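# Move tube rack from window bench to bookcase middle shelf

## Task

Carry the tube rack from the shelved bench by the window and set it on the bookcase's middle shelf, with all tubes fully seated in the rack at the end. The task fails if the rack or any tube touches the floor, or if the robot tips over or is left leaning. At the end the gripper must have released the rack and the robot must have backed away; a result that stays in place only because the robot is holding it does not count.

## Robot and tools

Robot: a Hello Robot Stretch 3 with a single arm. It has a two-wheeled base (0.33 m long, 0.34 m wide), a lift that rides up a mast, and a telescoping arm pointing out of the robot's right side. The arm cannot move forward or back, so to shift the gripper forward you drive the base. The base has no sideways motion. Turning in place pivots about the point between the drive wheels, 0.05 m behind the front edge. With the arm pulled in and the wrist folded, a turn sweeps a circle of radius 0.28 m. An unfolded, level gripper reaches beyond that circle.

Frames: the base frame has its origin on the floor between the drive wheels, with x forward, y to the left and z up. hand_pose is reported in this frame, at the point where the closed fingertips meet. With all wrist joints at zero, that hand frame has x up, y pointing back along the arm toward the mast, and z toward the rear of the robot. The odometry frame is the base frame as it was when the scene began. base_odometry is computed from wheel rotation only, so wheel slip shows up as travel. Heading runs from -3.142 to 3.142 and is positive to the left.

Tool execute_actions: argument "actions" is a list with exactly one action, or an empty list to just read the state and images. Optional "cameras" takes a list of head_camera, nav_camera, wrist_camera or all. Leaving it out, or passing null or ["all"], returns every camera; [] returns none. An action may contain "base", "joints", or both, and may also contain "contact_limits". All motions in it start at once.
- base: exactly one key. {"translate_m": d} is a straight-line offset from the base's current position, in metres, from -1 to 1, with forward positive. {"rotate_rad": d} is an in-place turn offset in radians, from -3.2 to 3.2, with left (counter-clockwise seen from above) positive. Offsets are measured from the position in the latest reported state.
- joints: a single object keyed by joint name. Each value is an absolute target, not an offset. lift_m is 0 to 1.1 (arm height on the mast). arm_m is 0 to 0.52 (extension). wrist_yaw_rad is -1.345 to 4.42: 0 points along the arm, positive turns toward the front, and 3.0 folds the wrist over the base. wrist_pitch_rad is -1.57 to 0.451: 0 is level and negative tips the fingertips down. wrist_roll_rad is -2.911 to 2.911: at 0 the fingers sit level, side by side. gripper_m is -0.089 to 0.179, with larger meaning wider. The actual fingertip gap is less than this value, by 0.007 when nearly shut and 0.025 when fully open, and it is 0 below 0.007. head_pan_rad is -3.953 to 1.73: 0 faces forward, positive turns left, and -1.57 faces along the arm. head_tilt_rad is -1.53 to 0.419, with negative looking down. A joint counts as done when it is within its tolerance: lift and arm 0.004, yaw and roll 0.02, pitch 0.05, gripper 0.004, head 0.02.
- contact_limits: only arm_m, an effort percentage from 1 to 100. The arm's move halts with contact_stop once its effort reaches that level. A lower number is gentler, but a value that is too low stops the move immediately. The limit also caps the arm's holding force until the next action.
An unknown key or an out-of-range value rejects the whole call, and nothing moves. If a result reports a stop, any later movement calls in the same reply are skipped. A joint or base you omit from an action may still be pushing toward its earlier target.

wait: seconds, 0 to 10. It sends no new command and returns the state and images. zoom_image: camera plus region [x0, y0, x1, y1] in image pixels, with the origin at top left and at most 504x504. It enlarges part of that camera's most recent full image. finished_scene: pass the current scene's number. It ends the scene permanently and reports success. The next scene's task arrives in that result. Replying without any tool call ends everything.

Result lines: base_status and joint_status report how each motion ended. "done" for the base only means the wheels turned the commanded amount. "off_target" means the part stopped short and may still be pushing. After contact_stop, time_out or torque_fault, the old target is dropped. The arm and lift go slack after a contact_stop until they are commanded again, so a loaded lift can sink. on_its_own describes things this call did not command; its "held at" is the target being held. motor_effort is a percentage, positive toward higher joint values, with the peak shown in brackets; it is noisy and biased. Resting effort outside the normal range suggests pushing or carrying a load. lidar_m gives 12 distances in 30-degree sectors: the 1st is straight ahead, then counter-clockwise (4th left, 7th behind, 10th right). "-" means nothing detected. The scan plane is 0.17 m above the floor, and it misses clear objects and sometimes thin legs. wrist_depth_mm and head_depth_mm are 7x7 grids of median depth. turned_by_wheels and turned_by_imu give the turn since the previous result. base_tilt shows lean in degrees, with a bias of a few degrees. contact_limits lists the active limit, the default and the maximum.

Gripper: to grasp, command a width smaller than the object. To let go, command at least 0.02 wider than where contact happened. Neither the reading nor "done" confirms a grasp. To re-squeeze, send a different value.

Speed: the base moves fast only when stowed, meaning lift below 0.30, arm below 0.03 and yaw above 2.54. Otherwise it is capped at 0.10 m/s and 0.63 rad/s.

Avoid: folding or unfolding the wrist unless lift is 0.32 to 0.95, pitch is -0.4 and roll is about 0; once folded, the lift may go down to 0.25. With yaw below -0.4, keep pitch at -0.5 or lower. Pushing the arm into something solid with the gripper higher than about 0.45 m can tip the robot, and a second push is even riskier. So is driving while the gripper holds or presses on something fixed, or snagging furniture, especially when reversing. If you see a lean, reverse the last move in small steps, free the gripper, and lower the lift to about 0.2. Avoid drops, slams, hard pushes, and long strain on the wrist, which can cause a torque fault.

Each tool is called after "Request:" as name(argument=value, ...), one argument or row to a line, values as JSON.

## Session

Request:
execute_actions(
  actions=[],
)

Scene clock: 0.00 s.
base_odometry: x=+0.000 y=+0.000 heading=+0.000 (m, m, rad; odometry frame)
turned_by_wheels: +0.000 (rad since the last result)
turned_by_imu: +0.000 (rad since the last result)
base_tilt: forward=+0.0 right=+2.8 (deg)
lidar_m: 2.03 1.87 2.22 1.79 2.16 1.56 1.20 1.15 1.33 1.75 1.78 1.92
head_depth_mm: 1918 2790 3008 2963 2930 2897 2545 / 1908 2768 2808 2792 2729 2720 2574 / 1897 2606 2605 2620 2560 2548 2490 / 1889 2476 2480 2464 2439 2265 2195 / 1874 2375 2367 2345 2264 2226 2207 / 1871 2248 2226 2190 2163 2107 2102 / 1851 2153 2125 2099 2047 2007 2005
base_status: not commanded
joint_positions: lift_m=+0.392 arm_m=+0.001 wrist_yaw_rad=+3.132 wrist_pitch_rad=-0.556 wrist_roll_rad=-0.002 gripper_m=+0.037 head_pan_rad=-0.005 head_tilt_rad=-0.017
joint_status: not commanded
motor_effort: left_wheel=+0 right_wheel=+0 lift_m=+22 arm_m=+0 wrist_yaw_rad=+1 wrist_pitch_rad=+4 wrist_roll_rad=+0 gripper_m=+1 head_pan_rad=+0 head_tilt_rad=+2 (%)
hand_pose: x=-0.0192 y=+0.0588 z=+0.3751 quat_wxyz=(+0.198, +0.680, +0.191, +0.680) (m; base frame)
wrist_depth_mm: - - - - - - - / - - - - - - - / - - - - - 981 968 / 820 833 806 822 791 793 798 / 691 688 677 671 680 656 657 / 595 588 585 591 589 572 564 / 516 524 - - 496 502 495
pictures: head_camera (sideways: a quarter turn clockwise sets it upright), nav_camera (sideways: a quarter turn counterclockwise sets it upright), wrist_camera
Images, in order (width x height): head_camera 896x504, nav_camera 672x504, wrist_camera 644x364.

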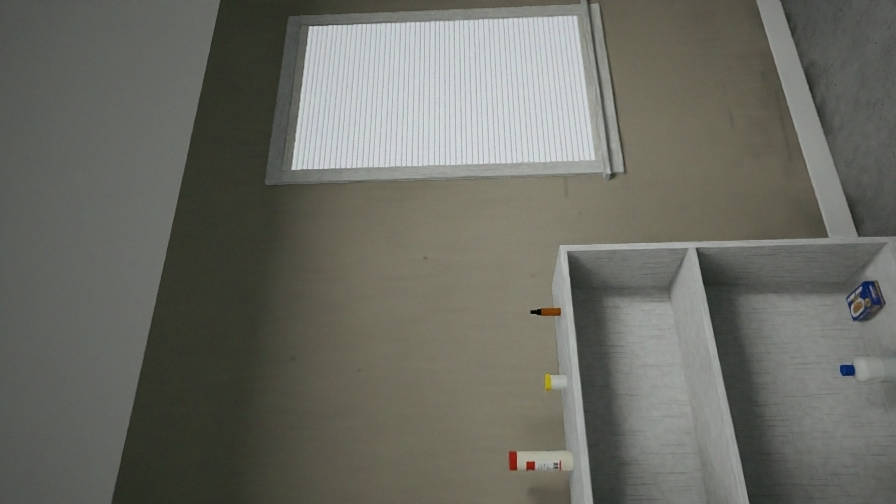

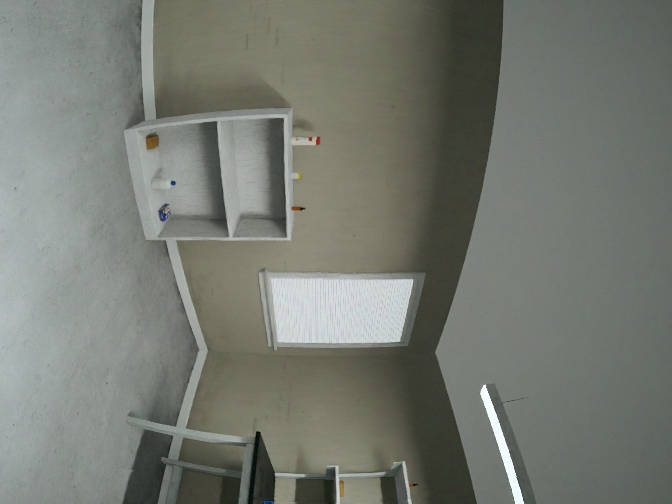

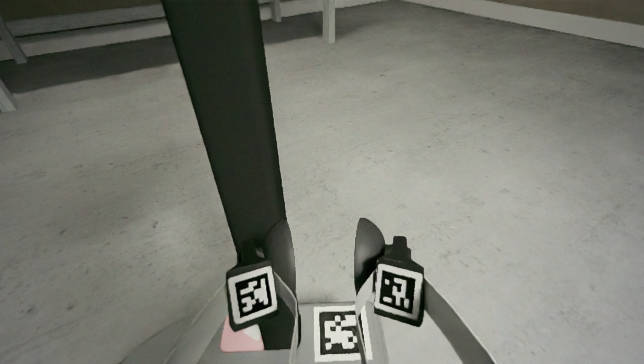

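Request:
execute_actions(
  actions=[
    {"joints":{"head_pan_rad":-1.0,"head_tilt_rad":-0.4}},
  ],
  cameras=["head_camera","nav_camera"],
)

Scene clock: 1.20 s.
base_odometry: x=+0.000 y=+0.000 heading=+0.000 (m, m, rad; odometry frame)
turned_by_wheels: +0.000 (rad since the last result)
turned_by_imu: +0.000 (rad since the last result)
base_tilt: forward=-0.1 right=+2.8 (deg)
lidar_m: 2.03 1.87 2.23 1.79 2.16 1.55 1.20 1.15 1.33 1.75 1.77 1.92
head_depth_mm: 2161 2294 2353 2569 2543 1901 1508 / 2170 2295 2307 2602 2466 1913 1515 / 2172 2334 2387 2267 2445 1905 1523 / 2202 2293 2433 2642 2493 1936 1526 / 2219 2340 2404 2673 2639 1946 1536 / 2235 2358 2455 2690 2663 1948 1550 / 2249 2384 2513 2702 2438 1984 1554
base_status: not commanded
joint_positions: lift_m=+0.392 arm_m=+0.001 wrist_yaw_rad=+3.132 wrist_pitch_rad=-0.556 wrist_roll_rad=-0.002 gripper_m=+0.037 head_pan_rad=-0.993 head_tilt_rad=-0.395
joint_status: all done
motor_effort: left_wheel=+1(1) right_wheel=+0(0) lift_m=+22(21) arm_m=+0(1) wrist_yaw_rad=+0(0) wrist_pitch_rad=+4(4) wrist_roll_rad=+0(0) gripper_m=+1(0) head_pan_rad=-3(48) head_tilt_rad=-3(30) (%)
hand_pose: x=-0.0192 y=+0.0588 z=+0.3751 quat_wxyz=(+0.198, +0.680, +0.191, +0.680) (m; base frame)
wrist_depth_mm: - - - - - - - / - - - - - - - / - - - - - 990 994 / 837 823 804 802 809 792 786 / 699 691 676 680 678 659 657 / 588 581 590 593 591 572 560 / 518 527 - - 496 502 499
pictures: head_camera (sideways: a quarter turn clockwise sets it upright), nav_camera (sideways: a quarter turn counterclockwise sets it upright)
camera_calibration (this result's frames):
head_camera: T_world_to_cam=[[-0.168426, 0.340157, -0.925163, 1.22631], [0.813976, 0.577352, 0.064092, -0.0823568], [0.555946, -0.742266, -0.37412, 0.436951], [0, 0, 0, 1]] pos_world=[0.0306582, -0.0452563, 1.30329]
nav_camera: T_world_to_cam=[[0.18849, -0.261463, 0.94663, -1.18628], [-0.856126, -0.516011, 0.0279449, 0.0209121], [0.481165, -0.815702, -0.321108, 0.383196], [0, 0, 0, 1]] pos_world=[0.0571255, 0.0131954, 1.24543]
Images, in order (width x height): head_camera 896x504, nav_camera 672x504.

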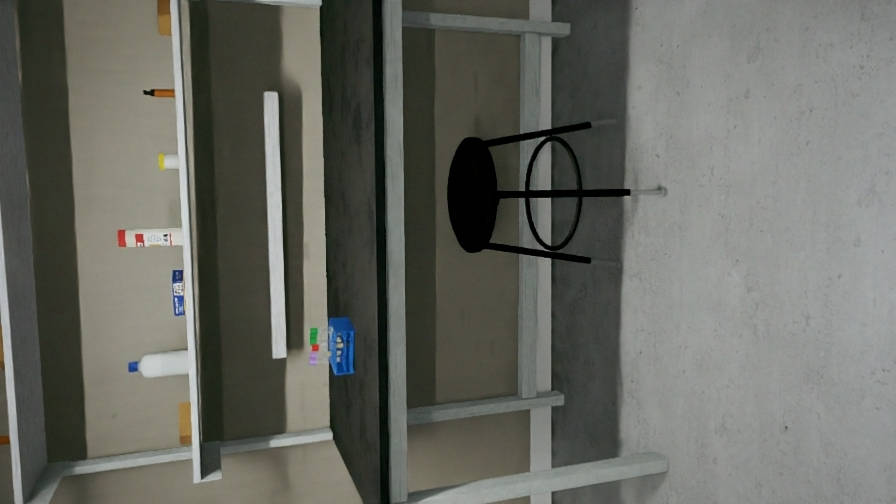

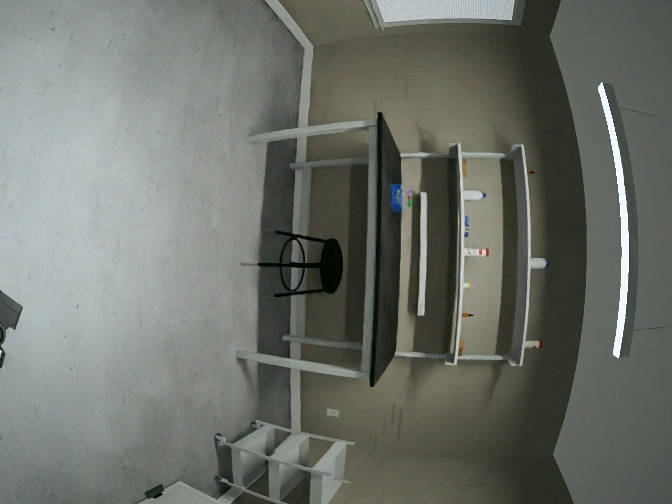

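Request:
execute_actions(
  actions=[
    {"base":{"rotate_rad":-0.596},"joints":{"lift_m":0.28}},
  ],
  cameras=[],
)

Request:
execute_actions(
  actions=[
    {"base":{"translate_m":1}},
  ],
  cameras=[],
)

Request:
execute_actions(
  actions=[
    {"base":{"translate_m":0.42}},
  ],
  cameras=[],
)

Request:
execute_actions(
  actions=[
    {"base":{"rotate_rad":1.066},"joints":{"head_pan_rad":-1.57,"head_tilt_rad":-0.6}},
  ],
  cameras=[],
)

Request:
execute_actions(
  actions=[
    {"joints":{"lift_m":0.94,"wrist_pitch_rad":-0.4}},
  ],
  cameras=[],
)

Request:
execute_actions(
  actions=[
    {"joints":{"wrist_yaw_rad":0,"gripper_m":0.17}},
  ],
)

Scene clock: 3.83 s.
base_odometry: x=+0.000 y=+0.000 heading=-0.596 (m, m, rad; odometry frame)
turned_by_wheels: -0.596 (rad since the last result)
turned_by_imu: -0.595 (rad since the last result)
base_tilt: forward=+0.1 right=+2.7 (deg)
lidar_m: 1.92 2.11 1.86 2.19 2.29 2.14 1.55 1.23 1.15 1.17 1.75 1.78
head_depth_mm: 1912 1994 2088 2125 2237 1821 1506 / 2144 2254 2362 2214 2237 1912 1513 / 2426 2581 2745 2276 2311 1911 1524 / 2581 2756 2900 3057 2607 1925 1530 / 2428 2561 2694 2860 2621 1934 1537 / 2316 2424 2527 2490 2543 1945 1545 / 2216 2271 2356 2526 2560 1957 1551
base_status: done
joint_positions: lift_m=+0.280 arm_m=+0.001 wrist_yaw_rad=+3.132 wrist_pitch_rad=-0.557 wrist_roll_rad=-0.002 gripper_m=+0.037 head_pan_rad=-0.993 head_tilt_rad=-0.396
joint_status: all done
motor_effort: left_wheel=+4(12) right_wheel=-3(9) lift_m=+17(18) arm_m=-1(0) wrist_yaw_rad=+1(1) wrist_pitch_rad=+5(5) wrist_roll_rad=+0(0) gripper_m=+1(0) head_pan_rad=-4(3) head_tilt_rad=-2(3) (%)
hand_pose: x=-0.0192 y=+0.0586 z=+0.2630 quat_wxyz=(+0.198, +0.680, +0.192, +0.680) (m; base frame)
wrist_depth_mm: - - - - - - - / - - - - - - - / 827 812 - 784 780 768 756 / 655 649 625 637 625 621 614 / 540 537 538 542 533 514 513 / 460 - - - 460 447 437 / - - - - 392 391 386
pictures: none
No camera images: the call's "cameras" was empty. Leave "cameras" out to get every camera's image.

Scene clock: 8.77 s.
base_odometry: x=+0.828 y=-0.561 heading=-0.596 (m, m, rad; odometry frame)
turned_by_wheels: +0.000 (rad since the last result)
turned_by_imu: -0.001 (rad since the last result)
base_tilt: forward=+0.0 right=+2.7 (deg)
lidar_m: 0.92 1.85 1.45 1.53 2.27 2.47 2.54 1.72 1.62 1.25 0.96 1.10
head_depth_mm: 1902 2026 2183 1230 2420 1763 1478 / 1795 1906 2041 1150 2300 1901 1512 / 1684 1756 1876 1164 2018 1922 1517 / 1594 1678 1768 1182 1374 1744 1488 / 1513 1588 1683 1197 952 1234 1493 / 1445 1511 1587 1219 898 1284 1462 / 1374 1437 1502 1228 859 1728 1567
base_status: done
joint_positions: lift_m=+0.280 arm_m=+0.001 wrist_yaw_rad=+3.132 wrist_pitch_rad=-0.558 wrist_roll_rad=-0.002 gripper_m=+0.037 head_pan_rad=-0.993 head_tilt_rad=-0.396
joint_status: not commanded
motor_effort: left_wheel=+3(15) right_wheel=-3(7) lift_m=+17(17) arm_m=+0(0) wrist_yaw_rad=+0(1) wrist_pitch_rad=+5(5) wrist_roll_rad=+0(0) gripper_m=+0(0) head_pan_rad=-4(3) head_tilt_rad=-2(2) (%)
hand_pose: x=-0.0192 y=+0.0586 z=+0.2629 quat_wxyz=(+0.198, +0.680, +0.192, +0.680) (m; base frame)
wrist_depth_mm: - - - - - - - / - - - - - - - / 814 806 - 790 771 767 763 / 650 636 627 633 623 617 612 / 537 537 545 542 530 517 512 / 463 - - - 460 441 439 / - - - - 392 388 386
pictures: none
No camera images: the call's "cameras" was empty. Leave "cameras" out to get every camera's image.

Scene clock: 11.83 s.
base_odometry: x=+1.175 y=-0.797 heading=-0.596 (m, m, rad; odometry frame)
turned_by_wheels: +0.000 (rad since the last result)
turned_by_imu: +0.000 (rad since the last result)
base_tilt: forward=+0.1 right=+2.7 (deg)
lidar_m: 0.49 1.57 1.56 1.29 1.63 2.82 2.97 1.91 1.68 1.22 0.76 1.08
head_depth_mm: 1417 1485 1580 1134 746 968 1384 / 1336 1413 1528 1154 756 628 1393 / 1264 1334 1420 1168 759 585 1398 / 1202 1259 1325 1183 769 569 1409 / 924 1180 1246 1195 776 572 546 / 1083 1128 1182 1214 740 577 486 / 1033 1066 1113 1165 718 582 461
base_status: done
joint_positions: lift_m=+0.280 arm_m=+0.001 wrist_yaw_rad=+3.132 wrist_pitch_rad=-0.558 wrist_roll_rad=-0.002 gripper_m=+0.037 head_pan_rad=-0.993 head_tilt_rad=-0.396
joint_status: not commanded
motor_effort: left_wheel=+3(14) right_wheel=-2(7) lift_m=+17(17) arm_m=-1(0) wrist_yaw_rad=+0(1) wrist_pitch_rad=+5(4) wrist_roll_rad=+0(0) gripper_m=-1(0) head_pan_rad=-3(3) head_tilt_rad=-3(2) (%)
hand_pose: x=-0.0192 y=+0.0586 z=+0.2629 quat_wxyz=(+0.198, +0.680, +0.192, +0.680) (m; base frame)
wrist_depth_mm: - - - - - - - / - - - - - - - / 824 809 - 791 769 766 759 / 641 644 626 639 624 624 606 / 537 538 539 546 522 518 517 / 464 - - - 459 442 443 / - - - - 391 390 387
pictures: none
No camera images: the call's "cameras" was empty. Leave "cameras" out to get every camera's image.

Scene clock: 13.77 s.
base_odometry: x=+1.175 y=-0.797 heading=+0.470 (m, m, rad; odometry frame)
turned_by_wheels: +1.066 (rad since the last result)
turned_by_imu: +1.063 (rad since the last result)
base_tilt: forward=+0.1 right=+2.8 (deg)
lidar_m: 1.41 1.29 2.07 2.81 3.31 1.90 1.68 0.76 0.76 1.08 0.49 1.59
head_depth_mm: 1024 1093 1051 724 555 1454 1266 / 1019 1086 1000 729 557 1474 1304 / 1018 1084 1018 739 562 1480 1307 / 1018 1091 1100 745 566 1489 1312 / 1015 1104 1110 755 570 1505 1320 / 1013 1098 1111 761 576 1502 1327 / 985 1074 1192 769 580 610 710
base_status: done
joint_positions: lift_m=+0.280 arm_m=+0.001 wrist_yaw_rad=+3.132 wrist_pitch_rad=-0.558 wrist_roll_rad=-0.002 gripper_m=+0.037 head_pan_rad=-1.563 head_tilt_rad=-0.593
joint_status: all done
motor_effort: left_wheel=-3(12) right_wheel=+2(9) lift_m=+18(16) arm_m=+0(0) wrist_yaw_rad=+0(1) wrist_pitch_rad=+4(4) wrist_roll_rad=+0(0) gripper_m=+0(0) head_pan_rad=-3(40) head_tilt_rad=-4(23) (%)
hand_pose: x=-0.0192 y=+0.0586 z=+0.2629 quat_wxyz=(+0.198, +0.680, +0.192, +0.680) (m; base frame)
wrist_depth_mm: - - - - - - - / - - - - - - - / 810 804 - 788 785 768 755 / 649 644 619 632 626 617 607 / 545 538 544 539 531 522 518 / 455 - - - 457 448 441 / - - - - 391 394 389
pictures: none
No camera images: the call's "cameras" was empty. Leave "cameras" out to get every camera's image.

Scene clock: 20.60 s.
base_odometry: x=+1.175 y=-0.797 heading=+0.470 (m, m, rad; odometry frame)
turned_by_wheels: +0.000 (rad since the last result)
turned_by_imu: +0.001 (rad since the last result)
base_tilt: forward=+0.1 right=+2.8 (deg)
lidar_m: 1.41 1.29 2.08 2.82 3.29 1.89 1.67 0.76 0.76 1.08 0.49 1.60
head_depth_mm: 1026 1090 1048 724 554 573 - / 1022 1090 997 732 559 1058 - / 1018 1081 1020 737 562 1520 - / 1012 1099 1097 747 567 1530 - / 1013 1104 1116 753 571 1528 - / 1009 1106 1112 762 575 1498 1333 / 978 1070 1189 772 580 610 711
base_status: not commanded
joint_positions: lift_m=+0.940 arm_m=+0.001 wrist_yaw_rad=+3.132 wrist_pitch_rad=-0.420 wrist_roll_rad=-0.002 gripper_m=+0.037 head_pan_rad=-1.563 head_tilt_rad=-0.593
joint_status: all done
motor_effort: left_wheel=-3(3) right_wheel=+2(2) lift_m=+26(26) arm_m=+0(0) wrist_yaw_rad=+0(0) wrist_pitch_rad=+6(5) wrist_roll_rad=+0(0) gripper_m=+1(1) head_pan_rad=-3(3) head_tilt_rad=-3(3) (%)
hand_pose: x=-0.0190 y=+0.0781 z=+0.9520 quat_wxyz=(+0.151, +0.691, +0.144, +0.692) (m; base frame)
wrist_depth_mm: - - - - - - - / - - - - - - - / - - - - - - - / - - - - - - - / - - - - - - - / - - - - - - - / - - - - - - -
pictures: none
No camera images: the call's "cameras" was empty. Leave "cameras" out to get every camera's image.

Scene clock: 23.17 s.
base_odometry: x=+1.175 y=-0.797 heading=+0.470 (m, m, rad; odometry frame)
turned_by_wheels: +0.000 (rad since the last result)
turned_by_imu: +0.000 (rad since the last result)
base_tilt: forward=+0.1 right=+2.8 (deg)
lidar_m: 1.41 1.29 2.08 2.81 3.29 1.89 1.68 0.76 0.76 1.08 0.50 1.59
head_depth_mm: 1027 1090 1051 724 556 - - / 1025 1086 999 731 577 - - / 1018 1082 1019 737 583 - - / 1017 1096 1095 749 567 1527 1282 / 1015 1102 1114 754 574 1502 1321 / 1014 1100 1107 765 575 1504 1327 / 980 1073 1194 770 580 611 709
base_status: not commanded
joint_positions: lift_m=+0.940 arm_m=+0.001 wrist_yaw_rad=+0.003 wrist_pitch_rad=-0.420 wrist_roll_rad=-0.002 gripper_m=+0.170 head_pan_rad=-1.563 head_tilt_rad=-0.593
joint_status: all done
motor_effort: left_wheel=-3(3) right_wheel=+3(2) lift_m=+26(26) arm_m=-1(1) wrist_yaw_rad=-3(2) wrist_pitch_rad=+6(6) wrist_roll_rad=+0(0) gripper_m=+0(82) head_pan_rad=-4(3) head_tilt_rad=-4(4) (%)
hand_pose: x=-0.0210 y=-0.3703 z=+0.9520 quat_wxyz=(+0.693, +0.149, -0.690, -0.147) (m; base frame)
wrist_depth_mm: 793 822 869 863 873 898 909 / 881 871 691 547 523 631 607 / 905 435 428 419 408 405 394 / 319 314 310 305 301 298 294 / 248 247 242 240 238 245 234 / 211 216 217 220 227 291 436 / 296 - - - - - 897
pictures: head_camera (sideways: a quarter turn clockwise sets it upright), nav_camera (sideways: a quarter turn counterclockwise sets it upright), wrist_camera
camera_calibration (this result's frames):
head_camera: T_world_to_cam=[[0.0405135, 0.552158, -0.832755, 1.10451], [0.996962, 0.0331522, 0.0704838, -0.091777], [0.0665258, -0.83308, -0.549137, 0.66767], [0, 0, 0, 1]] pos_world=[0.00233336, -0.0505973, 1.2929]
nav_camera: T_world_to_cam=[[0.0189014, -0.502056, 0.864628, -1.07826], [-0.999173, 0.0216426, 0.0344097, 0.0133762], [-0.0359885, -0.864564, -0.501232, 0.620746], [0, 0, 0, 1]] pos_world=[0.0560855, -0.00496083, 1.24297]
wrist_camera: T_world_to_cam=[[-0.99957, 0.0232569, -0.0178539, 0.00273889], [0.0272877, 0.515179, -0.856648, 1.04814], [-0.0107251, -0.856767, -0.515592, 0.33447], [0, 0, 0, 1]] pos_world=[-0.0222763, -0.253477, 1.07038]
Images, in order (width x height): head_camera 896x504, nav_camera 672x504, wrist_camera 644x364.

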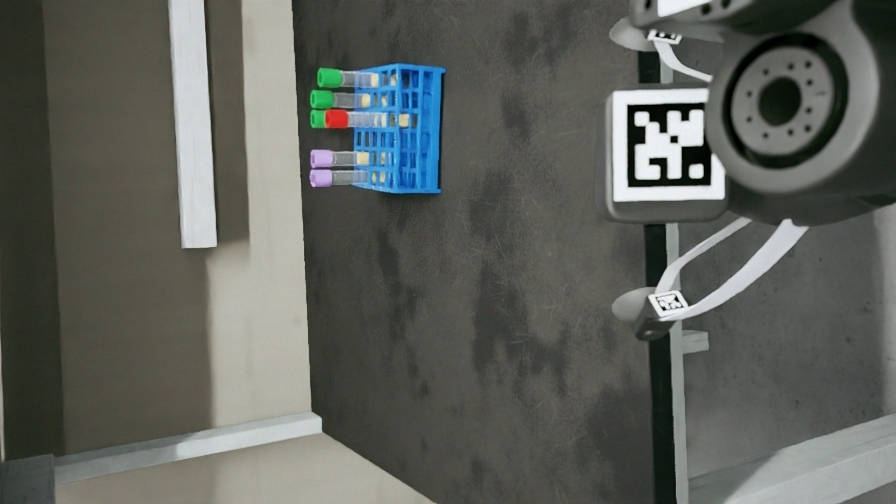

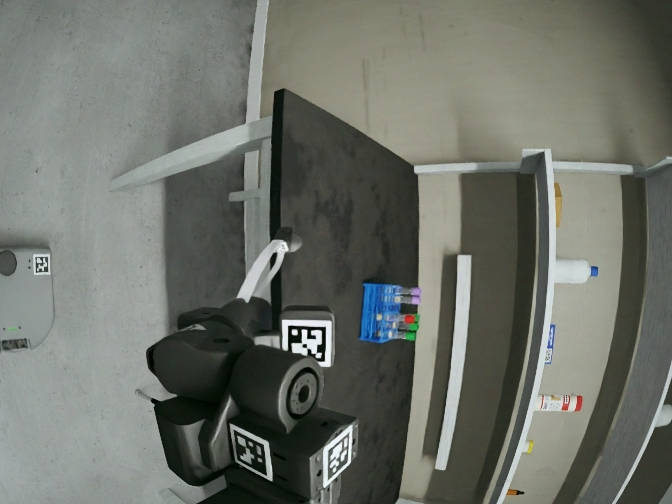

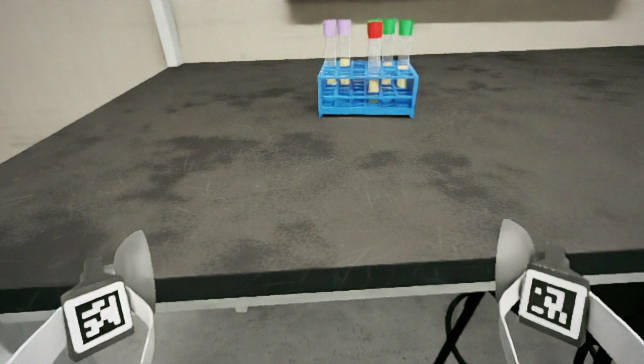

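Request:
execute_actions(
  actions=[
    {"base":{"translate_m":-0.065},"joints":{"lift_m":0.87,"wrist_pitch_rad":-0.2,"gripper_m":0.179,"arm_m":0.2}},
  ],
  cameras=["wrist_camera","head_camera"],
)

Scene clock: 26.00 s.
base_odometry: x=+1.117 y=-0.826 heading=+0.470 (m, m, rad; odometry frame)
turned_by_wheels: +0.000 (rad since the last result)
turned_by_imu: +0.000 (rad since the last result)
base_tilt: forward=+0.0 right=+2.8 (deg)
lidar_m: 1.39 1.36 2.17 3.41 2.56 1.83 1.61 1.16 0.71 1.08 0.53 1.60
head_depth_mm: 1027 1096 1045 759 - 1458 1262 / 1024 1092 1061 764 - 1510 1300 / 1023 1087 1015 745 - 1478 1309 / 1020 1082 1094 747 557 1488 1316 / 1021 1107 1113 755 571 1491 1323 / 1013 1106 1129 762 574 1502 1325 / 1011 1083 1140 769 579 1507 1337
base_status: done
joint_positions: lift_m=+0.870 arm_m=+0.200 wrist_yaw_rad=+0.001 wrist_pitch_rad=-0.221 wrist_roll_rad=-0.002 gripper_m=+0.179 head_pan_rad=-1.563 head_tilt_rad=-0.593
joint_status: all done
motor_effort: left_wheel=-3(9) right_wheel=+2(4) lift_m=+17(23) arm_m=+2(3) wrist_yaw_rad=-1(4) wrist_pitch_rad=+6(7) wrist_roll_rad=+0(0) gripper_m=+0(50) head_pan_rad=-3(3) head_tilt_rad=-4(4) (%)
hand_pose: x=-0.0212 y=-0.5894 z=+0.9294 quat_wxyz=(+0.704, +0.079, -0.702, -0.078) (m; base frame)
wrist_depth_mm: 653 656 678 672 683 636 653 / 683 689 701 722 739 760 767 / 710 643 616 315 484 546 524 / 345 339 289 275 287 308 301 / 235 231 226 222 219 222 211 / 181 173 171 169 167 165 171 / - 137 138 136 135 134 128
pictures: head_camera (sideways: a quarter turn clockwise sets it upright), wrist_camera
camera_calibration (this result's frames):
head_camera: T_world_to_cam=[[0.040536, 0.552156, -0.832755, 1.10451], [0.996963, 0.0331116, 0.0704838, -0.091777], [0.0664919, -0.833083, -0.549137, 0.667669], [0, 0, 0, 1]] pos_world=[0.0023313, -0.0505971, 1.2929]
wrist_camera: T_world_to_cam=[[-0.999535, 0.0204906, -0.0225858, 0.0099379], [0.0281544, 0.335455, -0.941635, 1.11473], [-0.0117182, -0.941833, -0.335876, -0.0821375], [0, 0, 0, 1]] pos_world=[-0.0224138, -0.451507, 1.02231]
Images, in order (width x height): head_camera 896x504, wrist_camera 644x364.

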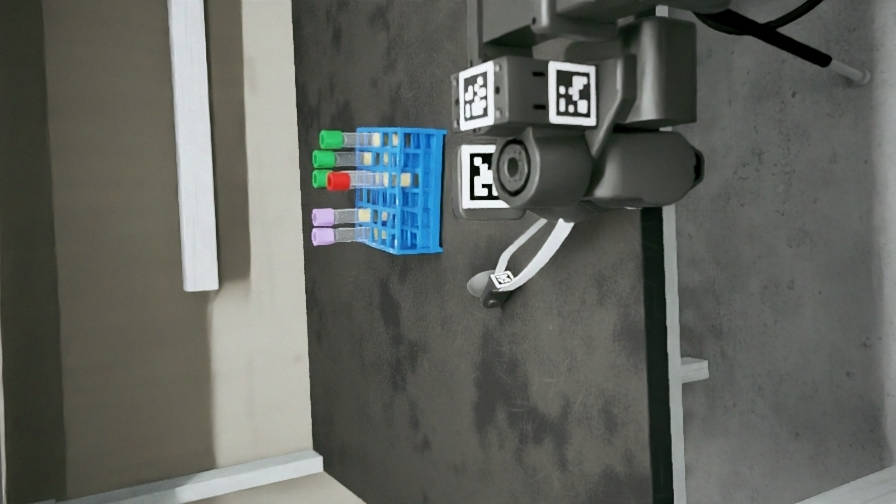

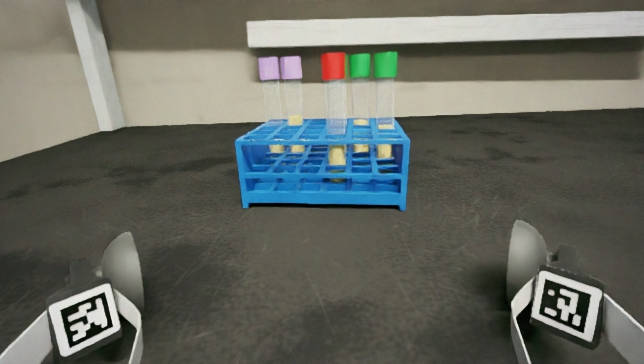

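Centered. Rack front ≈ y −0.72.

Request:
execute_actions(
  actions=[
    {"joints":{"arm_m":0.38}},
  ],
  cameras=["wrist_camera","head_camera"],
)

Scene clock: 28.67 s.
base_odometry: x=+1.117 y=-0.826 heading=+0.470 (m, m, rad; odometry frame)
turned_by_wheels: +0.000 (rad since the last result)
turned_by_imu: +0.000 (rad since the last result)
base_tilt: forward=+0.0 right=+2.7 (deg)
lidar_m: 1.39 1.35 2.16 3.41 2.56 1.83 1.61 1.16 0.71 1.08 0.53 1.60
head_depth_mm: 1027 1092 1053 - 528 1433 1268 / 1027 1090 1140 - 558 1470 1299 / 1021 1093 1154 - 563 1480 1310 / 1017 1086 1093 715 567 1488 1315 / 1016 1108 1114 756 570 1497 1323 / 1014 1107 1129 760 575 1506 1335 / 1009 1075 1138 770 579 1508 1329
base_status: not commanded
joint_positions: lift_m=+0.870 arm_m=+0.380 wrist_yaw_rad=+0.000 wrist_pitch_rad=-0.218 wrist_roll_rad=-0.002 gripper_m=+0.179 head_pan_rad=-1.563 head_tilt_rad=-0.593
joint_status: all done
motor_effort: left_wheel=-3(3) right_wheel=+3(3) lift_m=+16(18) arm_m=+2(3) wrist_yaw_rad=+0(1) wrist_pitch_rad=+6(6) wrist_roll_rad=+0(0) gripper_m=+1(1) head_pan_rad=-3(3) head_tilt_rad=-3(3) (%)
hand_pose: x=-0.0215 y=-0.7696 z=+0.9299 quat_wxyz=(+0.704, +0.077, -0.702, -0.077) (m; base frame)
wrist_depth_mm: 490 508 500 444 452 463 471 / 514 530 158 540 156 577 589 / 491 547 554 574 582 546 523 / 351 341 173 189 170 308 302 / 234 127 122 123 118 114 212 / 185 119 137 135 131 111 170 / - 130 125 119 118 117 128
pictures: head_camera (sideways: a quarter turn clockwise sets it upright), wrist_camera
camera_calibration (this result's frames):
head_camera: T_world_to_cam=[[0.0405429, 0.552155, -0.832755, 1.10451], [0.996964, 0.0330992, 0.0704838, -0.091777], [0.0664815, -0.833084, -0.549137, 0.66767], [0, 0, 0, 1]] pos_world=[0.00233067, -0.0505971, 1.2929]
wrist_camera: T_world_to_cam=[[-0.999511, 0.0215776, -0.0226327, 0.0142433], [0.0285358, 0.333387, -0.942358, 1.17475], [-0.0127884, -0.942543, -0.33384, -0.254072], [0, 0, 0, 1]] pos_world=[-0.0225353, -0.631428, 1.02254]
Images, in order (width x height): head_camera 896x504, wrist_camera 644x364.

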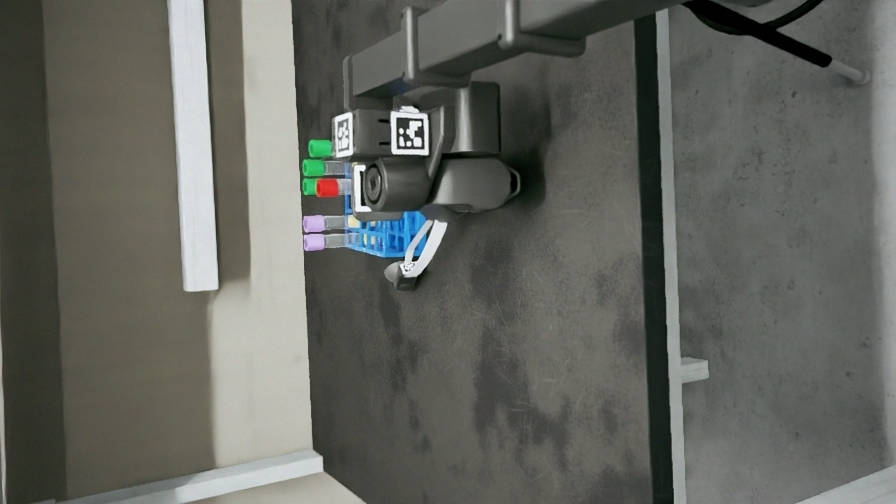

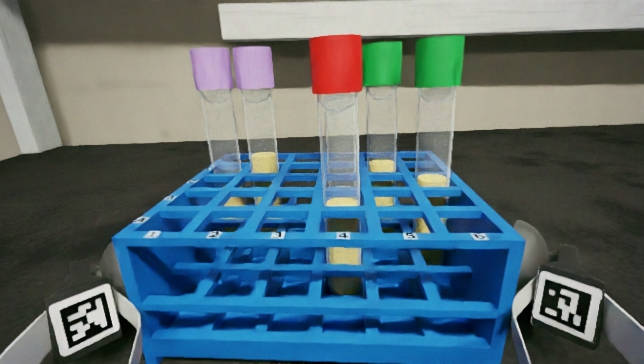

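Request:
execute_actions(
  actions=[
    {"joints":{"gripper_m":0.1}},
  ],
  cameras=[],
)

Request:
execute_actions(
  actions=[
    {"joints":{"lift_m":0.92}},
  ],
  cameras=["wrist_camera"],
)

Request:
execute_actions(
  actions=[
    {"joints":{"arm_m":0.0,"head_pan_rad":0.3,"head_tilt_rad":-0.5}},
  ],
)

Scene clock: 30.03 s.
base_odometry: x=+1.117 y=-0.826 heading=+0.470 (m, m, rad; odometry frame)
turned_by_wheels: +0.000 (rad since the last result)
turned_by_imu: +0.000 (rad since the last result)
base_tilt: forward=+0.0 right=+2.7 (deg)
lidar_m: 1.38 1.36 2.16 3.41 2.56 1.83 1.61 1.16 0.71 1.08 0.53 1.60
head_depth_mm: 1032 1095 1055 - 527 1427 1267 / 1026 1092 1135 - 558 1473 1304 / 1022 1091 1153 - 562 1471 1305 / 1014 1084 1027 714 566 1483 1313 / 1015 1115 1108 753 570 1486 1313 / 1018 1110 1125 763 574 1505 1328 / 1009 1078 1131 770 580 1516 1336
base_status: not commanded
joint_positions: lift_m=+0.870 arm_m=+0.380 wrist_yaw_rad=-0.001 wrist_pitch_rad=-0.215 wrist_roll_rad=-0.002 gripper_m=+0.101 head_pan_rad=-1.563 head_tilt_rad=-0.594
joint_status: all done
motor_effort: left_wheel=-2(5) right_wheel=+2(4) lift_m=+18(17) arm_m=+1(2) wrist_yaw_rad=+2(2) wrist_pitch_rad=+4(5) wrist_roll_rad=+0(0) gripper_m=-20(94) head_pan_rad=-4(4) head_tilt_rad=-3(4) (%)
hand_pose: x=-0.0217 y=-0.7700 z=+0.9308 quat_wxyz=(+0.704, +0.076, -0.702, -0.076) (m; base frame)
wrist_depth_mm: 492 503 507 450 455 467 476 / 508 524 167 542 555 581 599 / 496 549 557 570 584 596 534 / 354 343 177 170 167 312 305 / 236 212 149 150 147 167 213 / 177 130 147 144 134 130 165 / - 132 132 132 131 130 134
pictures: none
No camera images: the call's "cameras" was empty. Leave "cameras" out to get every camera's image.

Scene clock: 31.33 s.
base_odometry: x=+1.117 y=-0.826 heading=+0.470 (m, m, rad; odometry frame)
turned_by_wheels: +0.000 (rad since the last result)
turned_by_imu: +0.000 (rad since the last result)
base_tilt: forward=+0.0 right=+2.8 (deg)
lidar_m: 1.38 1.36 2.16 3.41 2.56 1.83 1.61 1.16 0.71 1.08 0.53 1.60
head_depth_mm: 1030 1093 1190 696 553 1426 1265 / 1022 1093 - 687 557 1477 1301 / 1021 1084 1177 677 561 1471 1310 / 1022 1087 1089 744 567 1484 1312 / 1016 1111 1107 753 570 1495 1319 / 1013 1108 1124 760 574 1500 1333 / 1014 1080 1127 768 578 1501 1335
base_status: not commanded
joint_positions: lift_m=+0.920 arm_m=+0.380 wrist_yaw_rad=-0.001 wrist_pitch_rad=-0.235 wrist_roll_rad=-0.002 gripper_m=+0.104 head_pan_rad=-1.563 head_tilt_rad=-0.594
joint_status: all done
motor_effort: left_wheel=-2(2) right_wheel=+2(2) lift_m=+27(28) arm_m=+1(1) wrist_yaw_rad=+2(2) wrist_pitch_rad=+10(11) wrist_roll_rad=+0(0) gripper_m=-19(21) head_pan_rad=-4(3) head_tilt_rad=-3(3) (%)
hand_pose: x=-0.0217 y=-0.7684 z=+0.9752 quat_wxyz=(+0.703, +0.083, -0.701, -0.083) (m; base frame)
wrist_depth_mm: 492 500 508 518 526 535 484 / 515 529 539 551 563 578 593 / 520 560 561 566 603 612 619 / 472 462 450 439 435 420 413 / 323 301 186 195 180 289 294 / 245 134 150 149 148 130 229 / 206 182 126 179 177 182 187
pictures: wrist_camera
camera_calibration (this result's frames):
wrist_camera: T_world_to_cam=[[-0.999496, 0.0226298, -0.022278, 0.0155424], [0.0287836, 0.34928, -0.936576, 1.22362], [-0.0134133, -0.936745, -0.349755, -0.217858], [0, 0, 0, 1]] pos_world=[-0.0226077, -0.631813, 1.07016]
Images, in order (width x height): wrist_camera 644x364.

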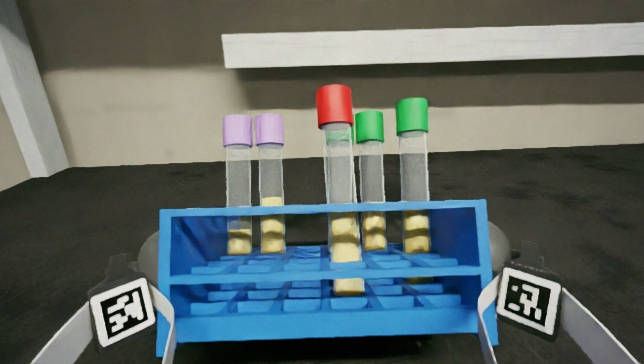

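Scene clock: 35.33 s.
base_odometry: x=+1.117 y=-0.826 heading=+0.470 (m, m, rad; odometry frame)
turned_by_wheels: +0.000 (rad since the last result)
turned_by_imu: +0.000 (rad since the last result)
base_tilt: forward=+0.1 right=+2.8 (deg)
lidar_m: 1.39 1.36 2.16 3.41 2.57 1.83 1.61 1.16 0.71 1.08 0.53 1.60
head_depth_mm: 1342 1432 1555 1691 1859 1669 1373 / 1380 1476 1595 1732 1914 1679 1380 / 1405 1511 1594 1728 1914 1695 1384 / 1439 1541 1651 1812 1937 1700 1402 / 1475 1578 1710 1866 1948 1712 1404 / 1507 1620 1752 1930 2032 1728 1410 / 1549 1637 1777 1815 1957 1735 1418
base_status: not commanded
joint_positions: lift_m=+0.920 arm_m=+0.001 wrist_yaw_rad=-0.001 wrist_pitch_rad=-0.238 wrist_roll_rad=-0.002 gripper_m=+0.104 head_pan_rad=+0.293 head_tilt_rad=-0.508
joint_status: all done
joint sent to its limit — the command would take arm_m past its lower limit, so that joint was sent only as far as its limit.
motor_effort: left_wheel=-2(2) right_wheel=+2(2) lift_m=+26(27) arm_m=-3(2) wrist_yaw_rad=+1(1) wrist_pitch_rad=+11(11) wrist_roll_rad=+0(0) gripper_m=-18(18) head_pan_rad=+4(51) head_tilt_rad=+5(16) (%)
hand_pose: x=-0.0217 y=-0.3898 z=+0.9746 quat_wxyz=(+0.703, +0.084, -0.701, -0.084) (m; base frame)
wrist_depth_mm: 815 826 848 872 876 902 925 / 848 874 891 885 920 949 990 / 902 904 626 592 588 717 697 / 518 465 458 445 433 426 419 / 325 304 186 193 180 293 296 / 247 134 151 149 148 130 231 / 207 197 126 203 207 268 244
pictures: head_camera (sideways: a quarter turn clockwise sets it upright), nav_camera (sideways: a quarter turn counterclockwise sets it upright), wrist_camera
camera_calibration (this result's frames):
head_camera: T_world_to_cam=[[-0.471131, -0.0952686, -0.876903, 1.1652], [-0.31789, 0.945682, 0.0680507, -0.0805966], [0.822789, 0.310819, -0.475826, 0.56767], [0, 0, 0, 1]] pos_world=[0.0562689, 0.0107829, 1.29736]
nav_camera: T_world_to_cam=[[0.403906, 0.13746, 0.904414, -1.1325], [0.257531, -0.965748, 0.0317702, 0.00914304], [0.877803, 0.220082, -0.425472, 0.516592], [0, 0, 0, 1]] pos_world=[0.00160414, 0.0508108, 1.24375]
wrist_camera: T_world_to_cam=[[-0.999496, 0.0226854, -0.0222237, 0.00693032], [0.0287857, 0.351602, -0.935707, 1.09087], [-0.013413, -0.935875, -0.352077, 0.139181], [0, 0, 0, 1]] pos_world=[-0.0226078, -0.253454, 1.06989]
Images, in order (width x height): head_camera 896x504, nav_camera 672x504, wrist_camera 644x364.

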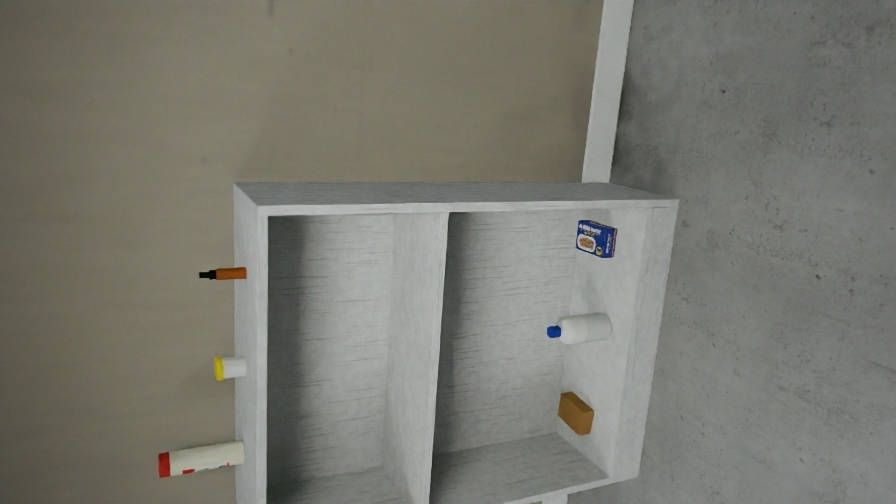

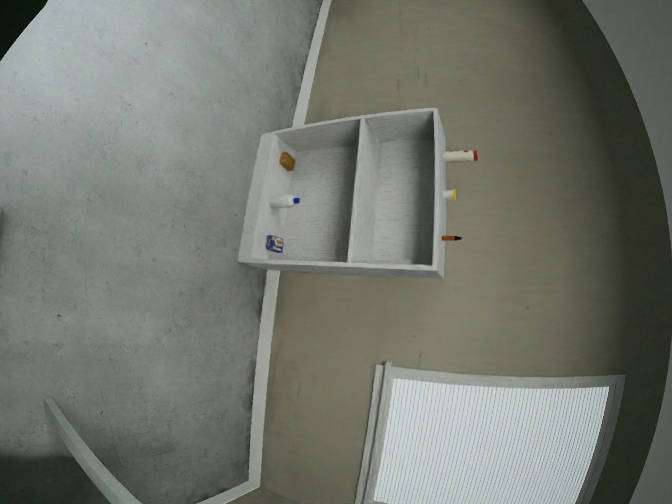

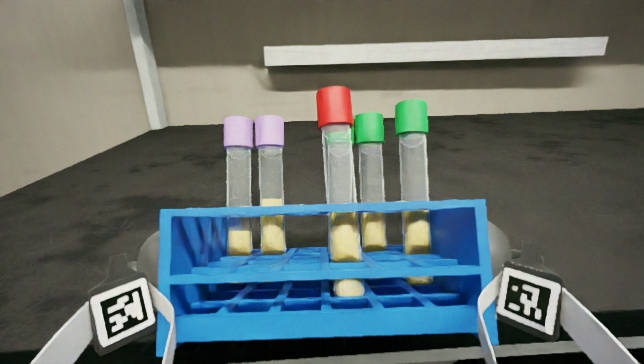

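Request:
execute_actions(
  actions=[
    {"base":{"translate_m":0.6},"joints":{"wrist_pitch_rad":0.1}},
  ],
  cameras=[],
)

Request:
execute_actions(
  actions=[
    {"base":{"rotate_rad":1.66}},
  ],
  cameras=[],
)

Request:
execute_actions(
  actions=[
    {"base":{"translate_m":0.72},"joints":{"lift_m":0.62,"head_pan_rad":-1.57,"head_tilt_rad":-0.8}},
  ],
)

Scene clock: 42.53 s.
base_odometry: x=+1.652 y=-0.554 heading=+0.470 (m, m, rad; odometry frame)
turned_by_wheels: +0.000 (rad since the last result)
turned_by_imu: -0.001 (rad since the last result)
base_tilt: forward=+0.0 right=+2.7 (deg)
lidar_m: 1.02 0.79 1.07 3.16 3.53 2.54 2.21 1.12 0.48 1.08 1.19 1.09
head_depth_mm: 831 886 958 1045 1141 1255 1339 / 846 911 984 1072 1178 1313 1379 / 868 935 1010 1106 1223 1359 1389 / 888 957 1029 1124 1225 1333 1333 / 908 983 955 908 976 1362 1259 / 935 1009 1026 1175 1101 1450 1300 / 958 1042 956 1211 1112 1485 1313
base_status: done
joint_positions: lift_m=+0.920 arm_m=+0.001 wrist_yaw_rad=-0.001 wrist_pitch_rad=+0.055 wrist_roll_rad=-0.002 gripper_m=+0.104 head_pan_rad=+0.293 head_tilt_rad=-0.507
joint_status: all done
motor_effort: left_wheel=-3(5) right_wheel=+2(6) lift_m=+27(26) arm_m=-2(2) wrist_yaw_rad=+2(1) wrist_pitch_rad=+13(15) wrist_roll_rad=+0(0) gripper_m=-19(19) head_pan_rad=+5(4) head_tilt_rad=+5(5) (%)
hand_pose: x=-0.0216 y=-0.4036 z=+1.0485 quat_wxyz=(+0.708, -0.020, -0.706, +0.019) (m; base frame)
wrist_depth_mm: 842 850 872 901 840 682 699 / 860 861 902 908 918 955 953 / 854 880 900 916 937 936 982 / 865 890 908 932 956 978 991 / 896 898 923 932 853 862 731 / 891 - 916 935 594 - 451 / 896 118 118 118 117 117 323
pictures: none
No camera images: the call's "cameras" was empty. Leave "cameras" out to get every camera's image.

Scene clock: 46.10 s.
base_odometry: x=+1.652 y=-0.554 heading=+2.130 (m, m, rad; odometry frame)
turned_by_wheels: +1.660 (rad since the last result)
turned_by_imu: +1.659 (rad since the last result)
base_tilt: forward=+0.1 right=+2.8 (deg)
lidar_m: 2.82 3.20 2.40 1.72 1.41 0.48 1.16 1.21 1.05 1.02 0.79 1.30
head_depth_mm: 3045 3243 3533 2960 2148 1674 1378 / 3155 3324 3709 2990 2153 1669 1382 / 3266 3470 3883 3031 2167 1700 1395 / 3391 3640 - 3033 2183 1702 1391 / 3480 3802 - 3122 2209 1720 1398 / 3704 - - 3157 2222 1717 1408 / 3850 - - 3159 2242 1741 1427
base_status: done
joint_positions: lift_m=+0.920 arm_m=+0.001 wrist_yaw_rad=-0.001 wrist_pitch_rad=+0.055 wrist_roll_rad=-0.002 gripper_m=+0.104 head_pan_rad=+0.293 head_tilt_rad=-0.507
joint_status: not commanded
motor_effort: left_wheel=-3(9) right_wheel=+3(6) lift_m=+27(27) arm_m=-2(3) wrist_yaw_rad=+1(2) wrist_pitch_rad=+13(13) wrist_roll_rad=+0(0) gripper_m=-19(19) head_pan_rad=+4(4) head_tilt_rad=+5(5) (%)
hand_pose: x=-0.0216 y=-0.4036 z=+1.0485 quat_wxyz=(+0.708, -0.020, -0.706, +0.019) (m; base frame)
wrist_depth_mm: 769 766 762 767 751 747 738 / 782 779 781 766 763 756 757 / 784 792 776 774 760 760 753 / 631 786 794 781 768 753 773 / 777 666 811 792 784 773 764 / 805 - 807 797 776 - 765 / 789 118 118 118 117 118 795
pictures: none
No camera images: the call's "cameras" was empty. Leave "cameras" out to get every camera's image.

Scene clock: 54.50 s.
base_odometry: x=+1.271 y=+0.056 heading=+2.130 (m, m, rad; odometry frame)
turned_by_wheels: +0.000 (rad since the last result)
turned_by_imu: -0.001 (rad since the last result)
base_tilt: forward=+0.1 right=+2.7 (deg)
lidar_m: 2.75 2.59 2.32 2.29 2.32 1.15 1.15 1.44 0.85 0.82 0.83 1.53
head_depth_mm: 836 971 1072 1304 1408 1321 1191 / 855 976 1077 1309 1455 621 1193 / 763 979 1076 1321 1430 611 - / 869 986 1084 1330 1482 625 1190 / 844 989 1093 1334 1475 1354 1204 / 791 1001 1102 1116 1386 1361 1207 / 881 893 934 1056 1602 1395 1216
base_status: done
joint_positions: lift_m=+0.620 arm_m=+0.001 wrist_yaw_rad=-0.001 wrist_pitch_rad=+0.056 wrist_roll_rad=-0.002 gripper_m=+0.104 head_pan_rad=-1.563 head_tilt_rad=-0.790
joint_status: all done
motor_effort: left_wheel=-3(7) right_wheel=+2(7) lift_m=+18(23) arm_m=-2(2) wrist_yaw_rad=+1(1) wrist_pitch_rad=+13(13) wrist_roll_rad=+0(0) gripper_m=-19(18) head_pan_rad=-3(49) head_tilt_rad=-5(30) (%)
hand_pose: x=-0.0216 y=-0.4036 z=+0.7492 quat_wxyz=(+0.708, -0.020, -0.706, +0.019) (m; base frame)
wrist_depth_mm: 798 543 556 561 577 582 761 / 812 654 751 757 756 666 772 / 821 645 773 770 769 675 788 / 822 637 767 780 769 683 799 / 831 581 671 637 608 587 795 / 840 - 776 785 781 - 803 / 859 118 118 118 118 118 816
pictures: head_camera (sideways: a quarter turn clockwise sets it upright), nav_camera (sideways: a quarter turn counterclockwise sets it upright), wrist_camera
camera_calibration (this result's frames):
head_camera: T_world_to_cam=[[0.0392573, 0.704513, -0.708604, 0.942687], [0.997071, 0.0189683, 0.0740974, -0.0964637], [0.0656437, -0.709437, -0.701705, 0.866141], [0, 0, 0, 1]] pos_world=[0.00231706, -0.0478332, 1.28291]
nav_camera: T_world_to_cam=[[0.0202089, -0.661606, 0.749579, -0.928276], [-0.999118, 0.0142305, 0.0394968, 0.00676255], [-0.0367982, -0.749716, -0.660735, 0.828257], [0, 0, 0, 1]] pos_world=[0.0559944, 0.00670806, 1.24281]
wrist_camera: T_world_to_cam=[[-0.999505, 0.0150722, -0.0276084, 0.00324547], [0.0285392, 0.0654988, -0.997444, 0.815584], [-0.0132254, -0.997739, -0.0658965, -0.192485], [0, 0, 0, 1]] pos_world=[-0.0225779, -0.245518, 0.800905]
Images, in order (width x height): head_camera 896x504, nav_camera 672x504, wrist_camera 644x364.

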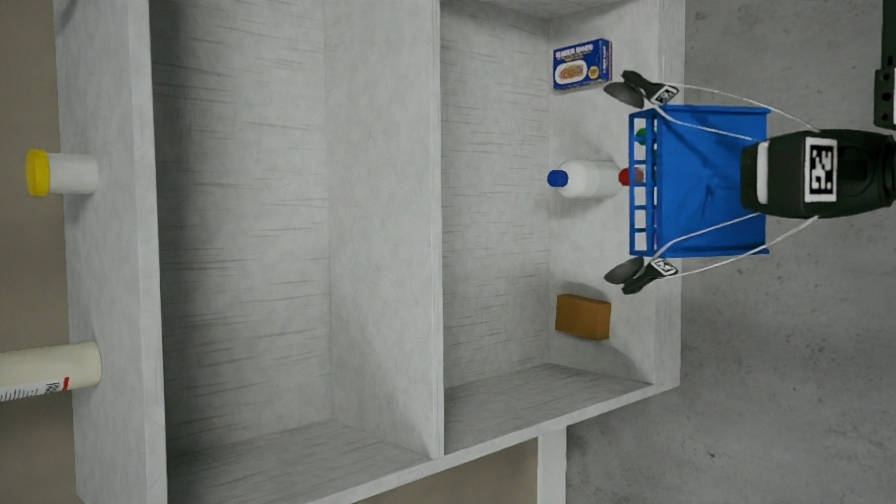

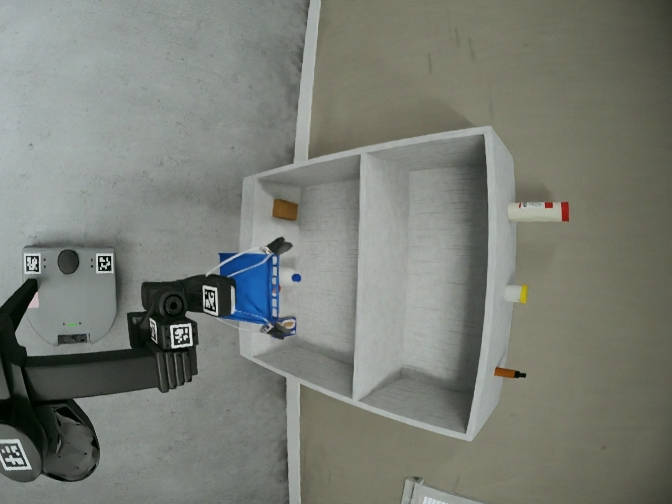

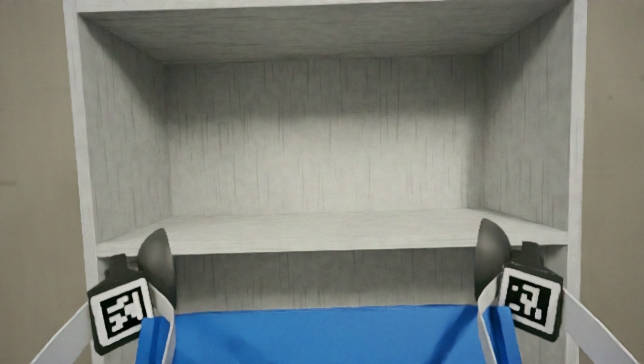

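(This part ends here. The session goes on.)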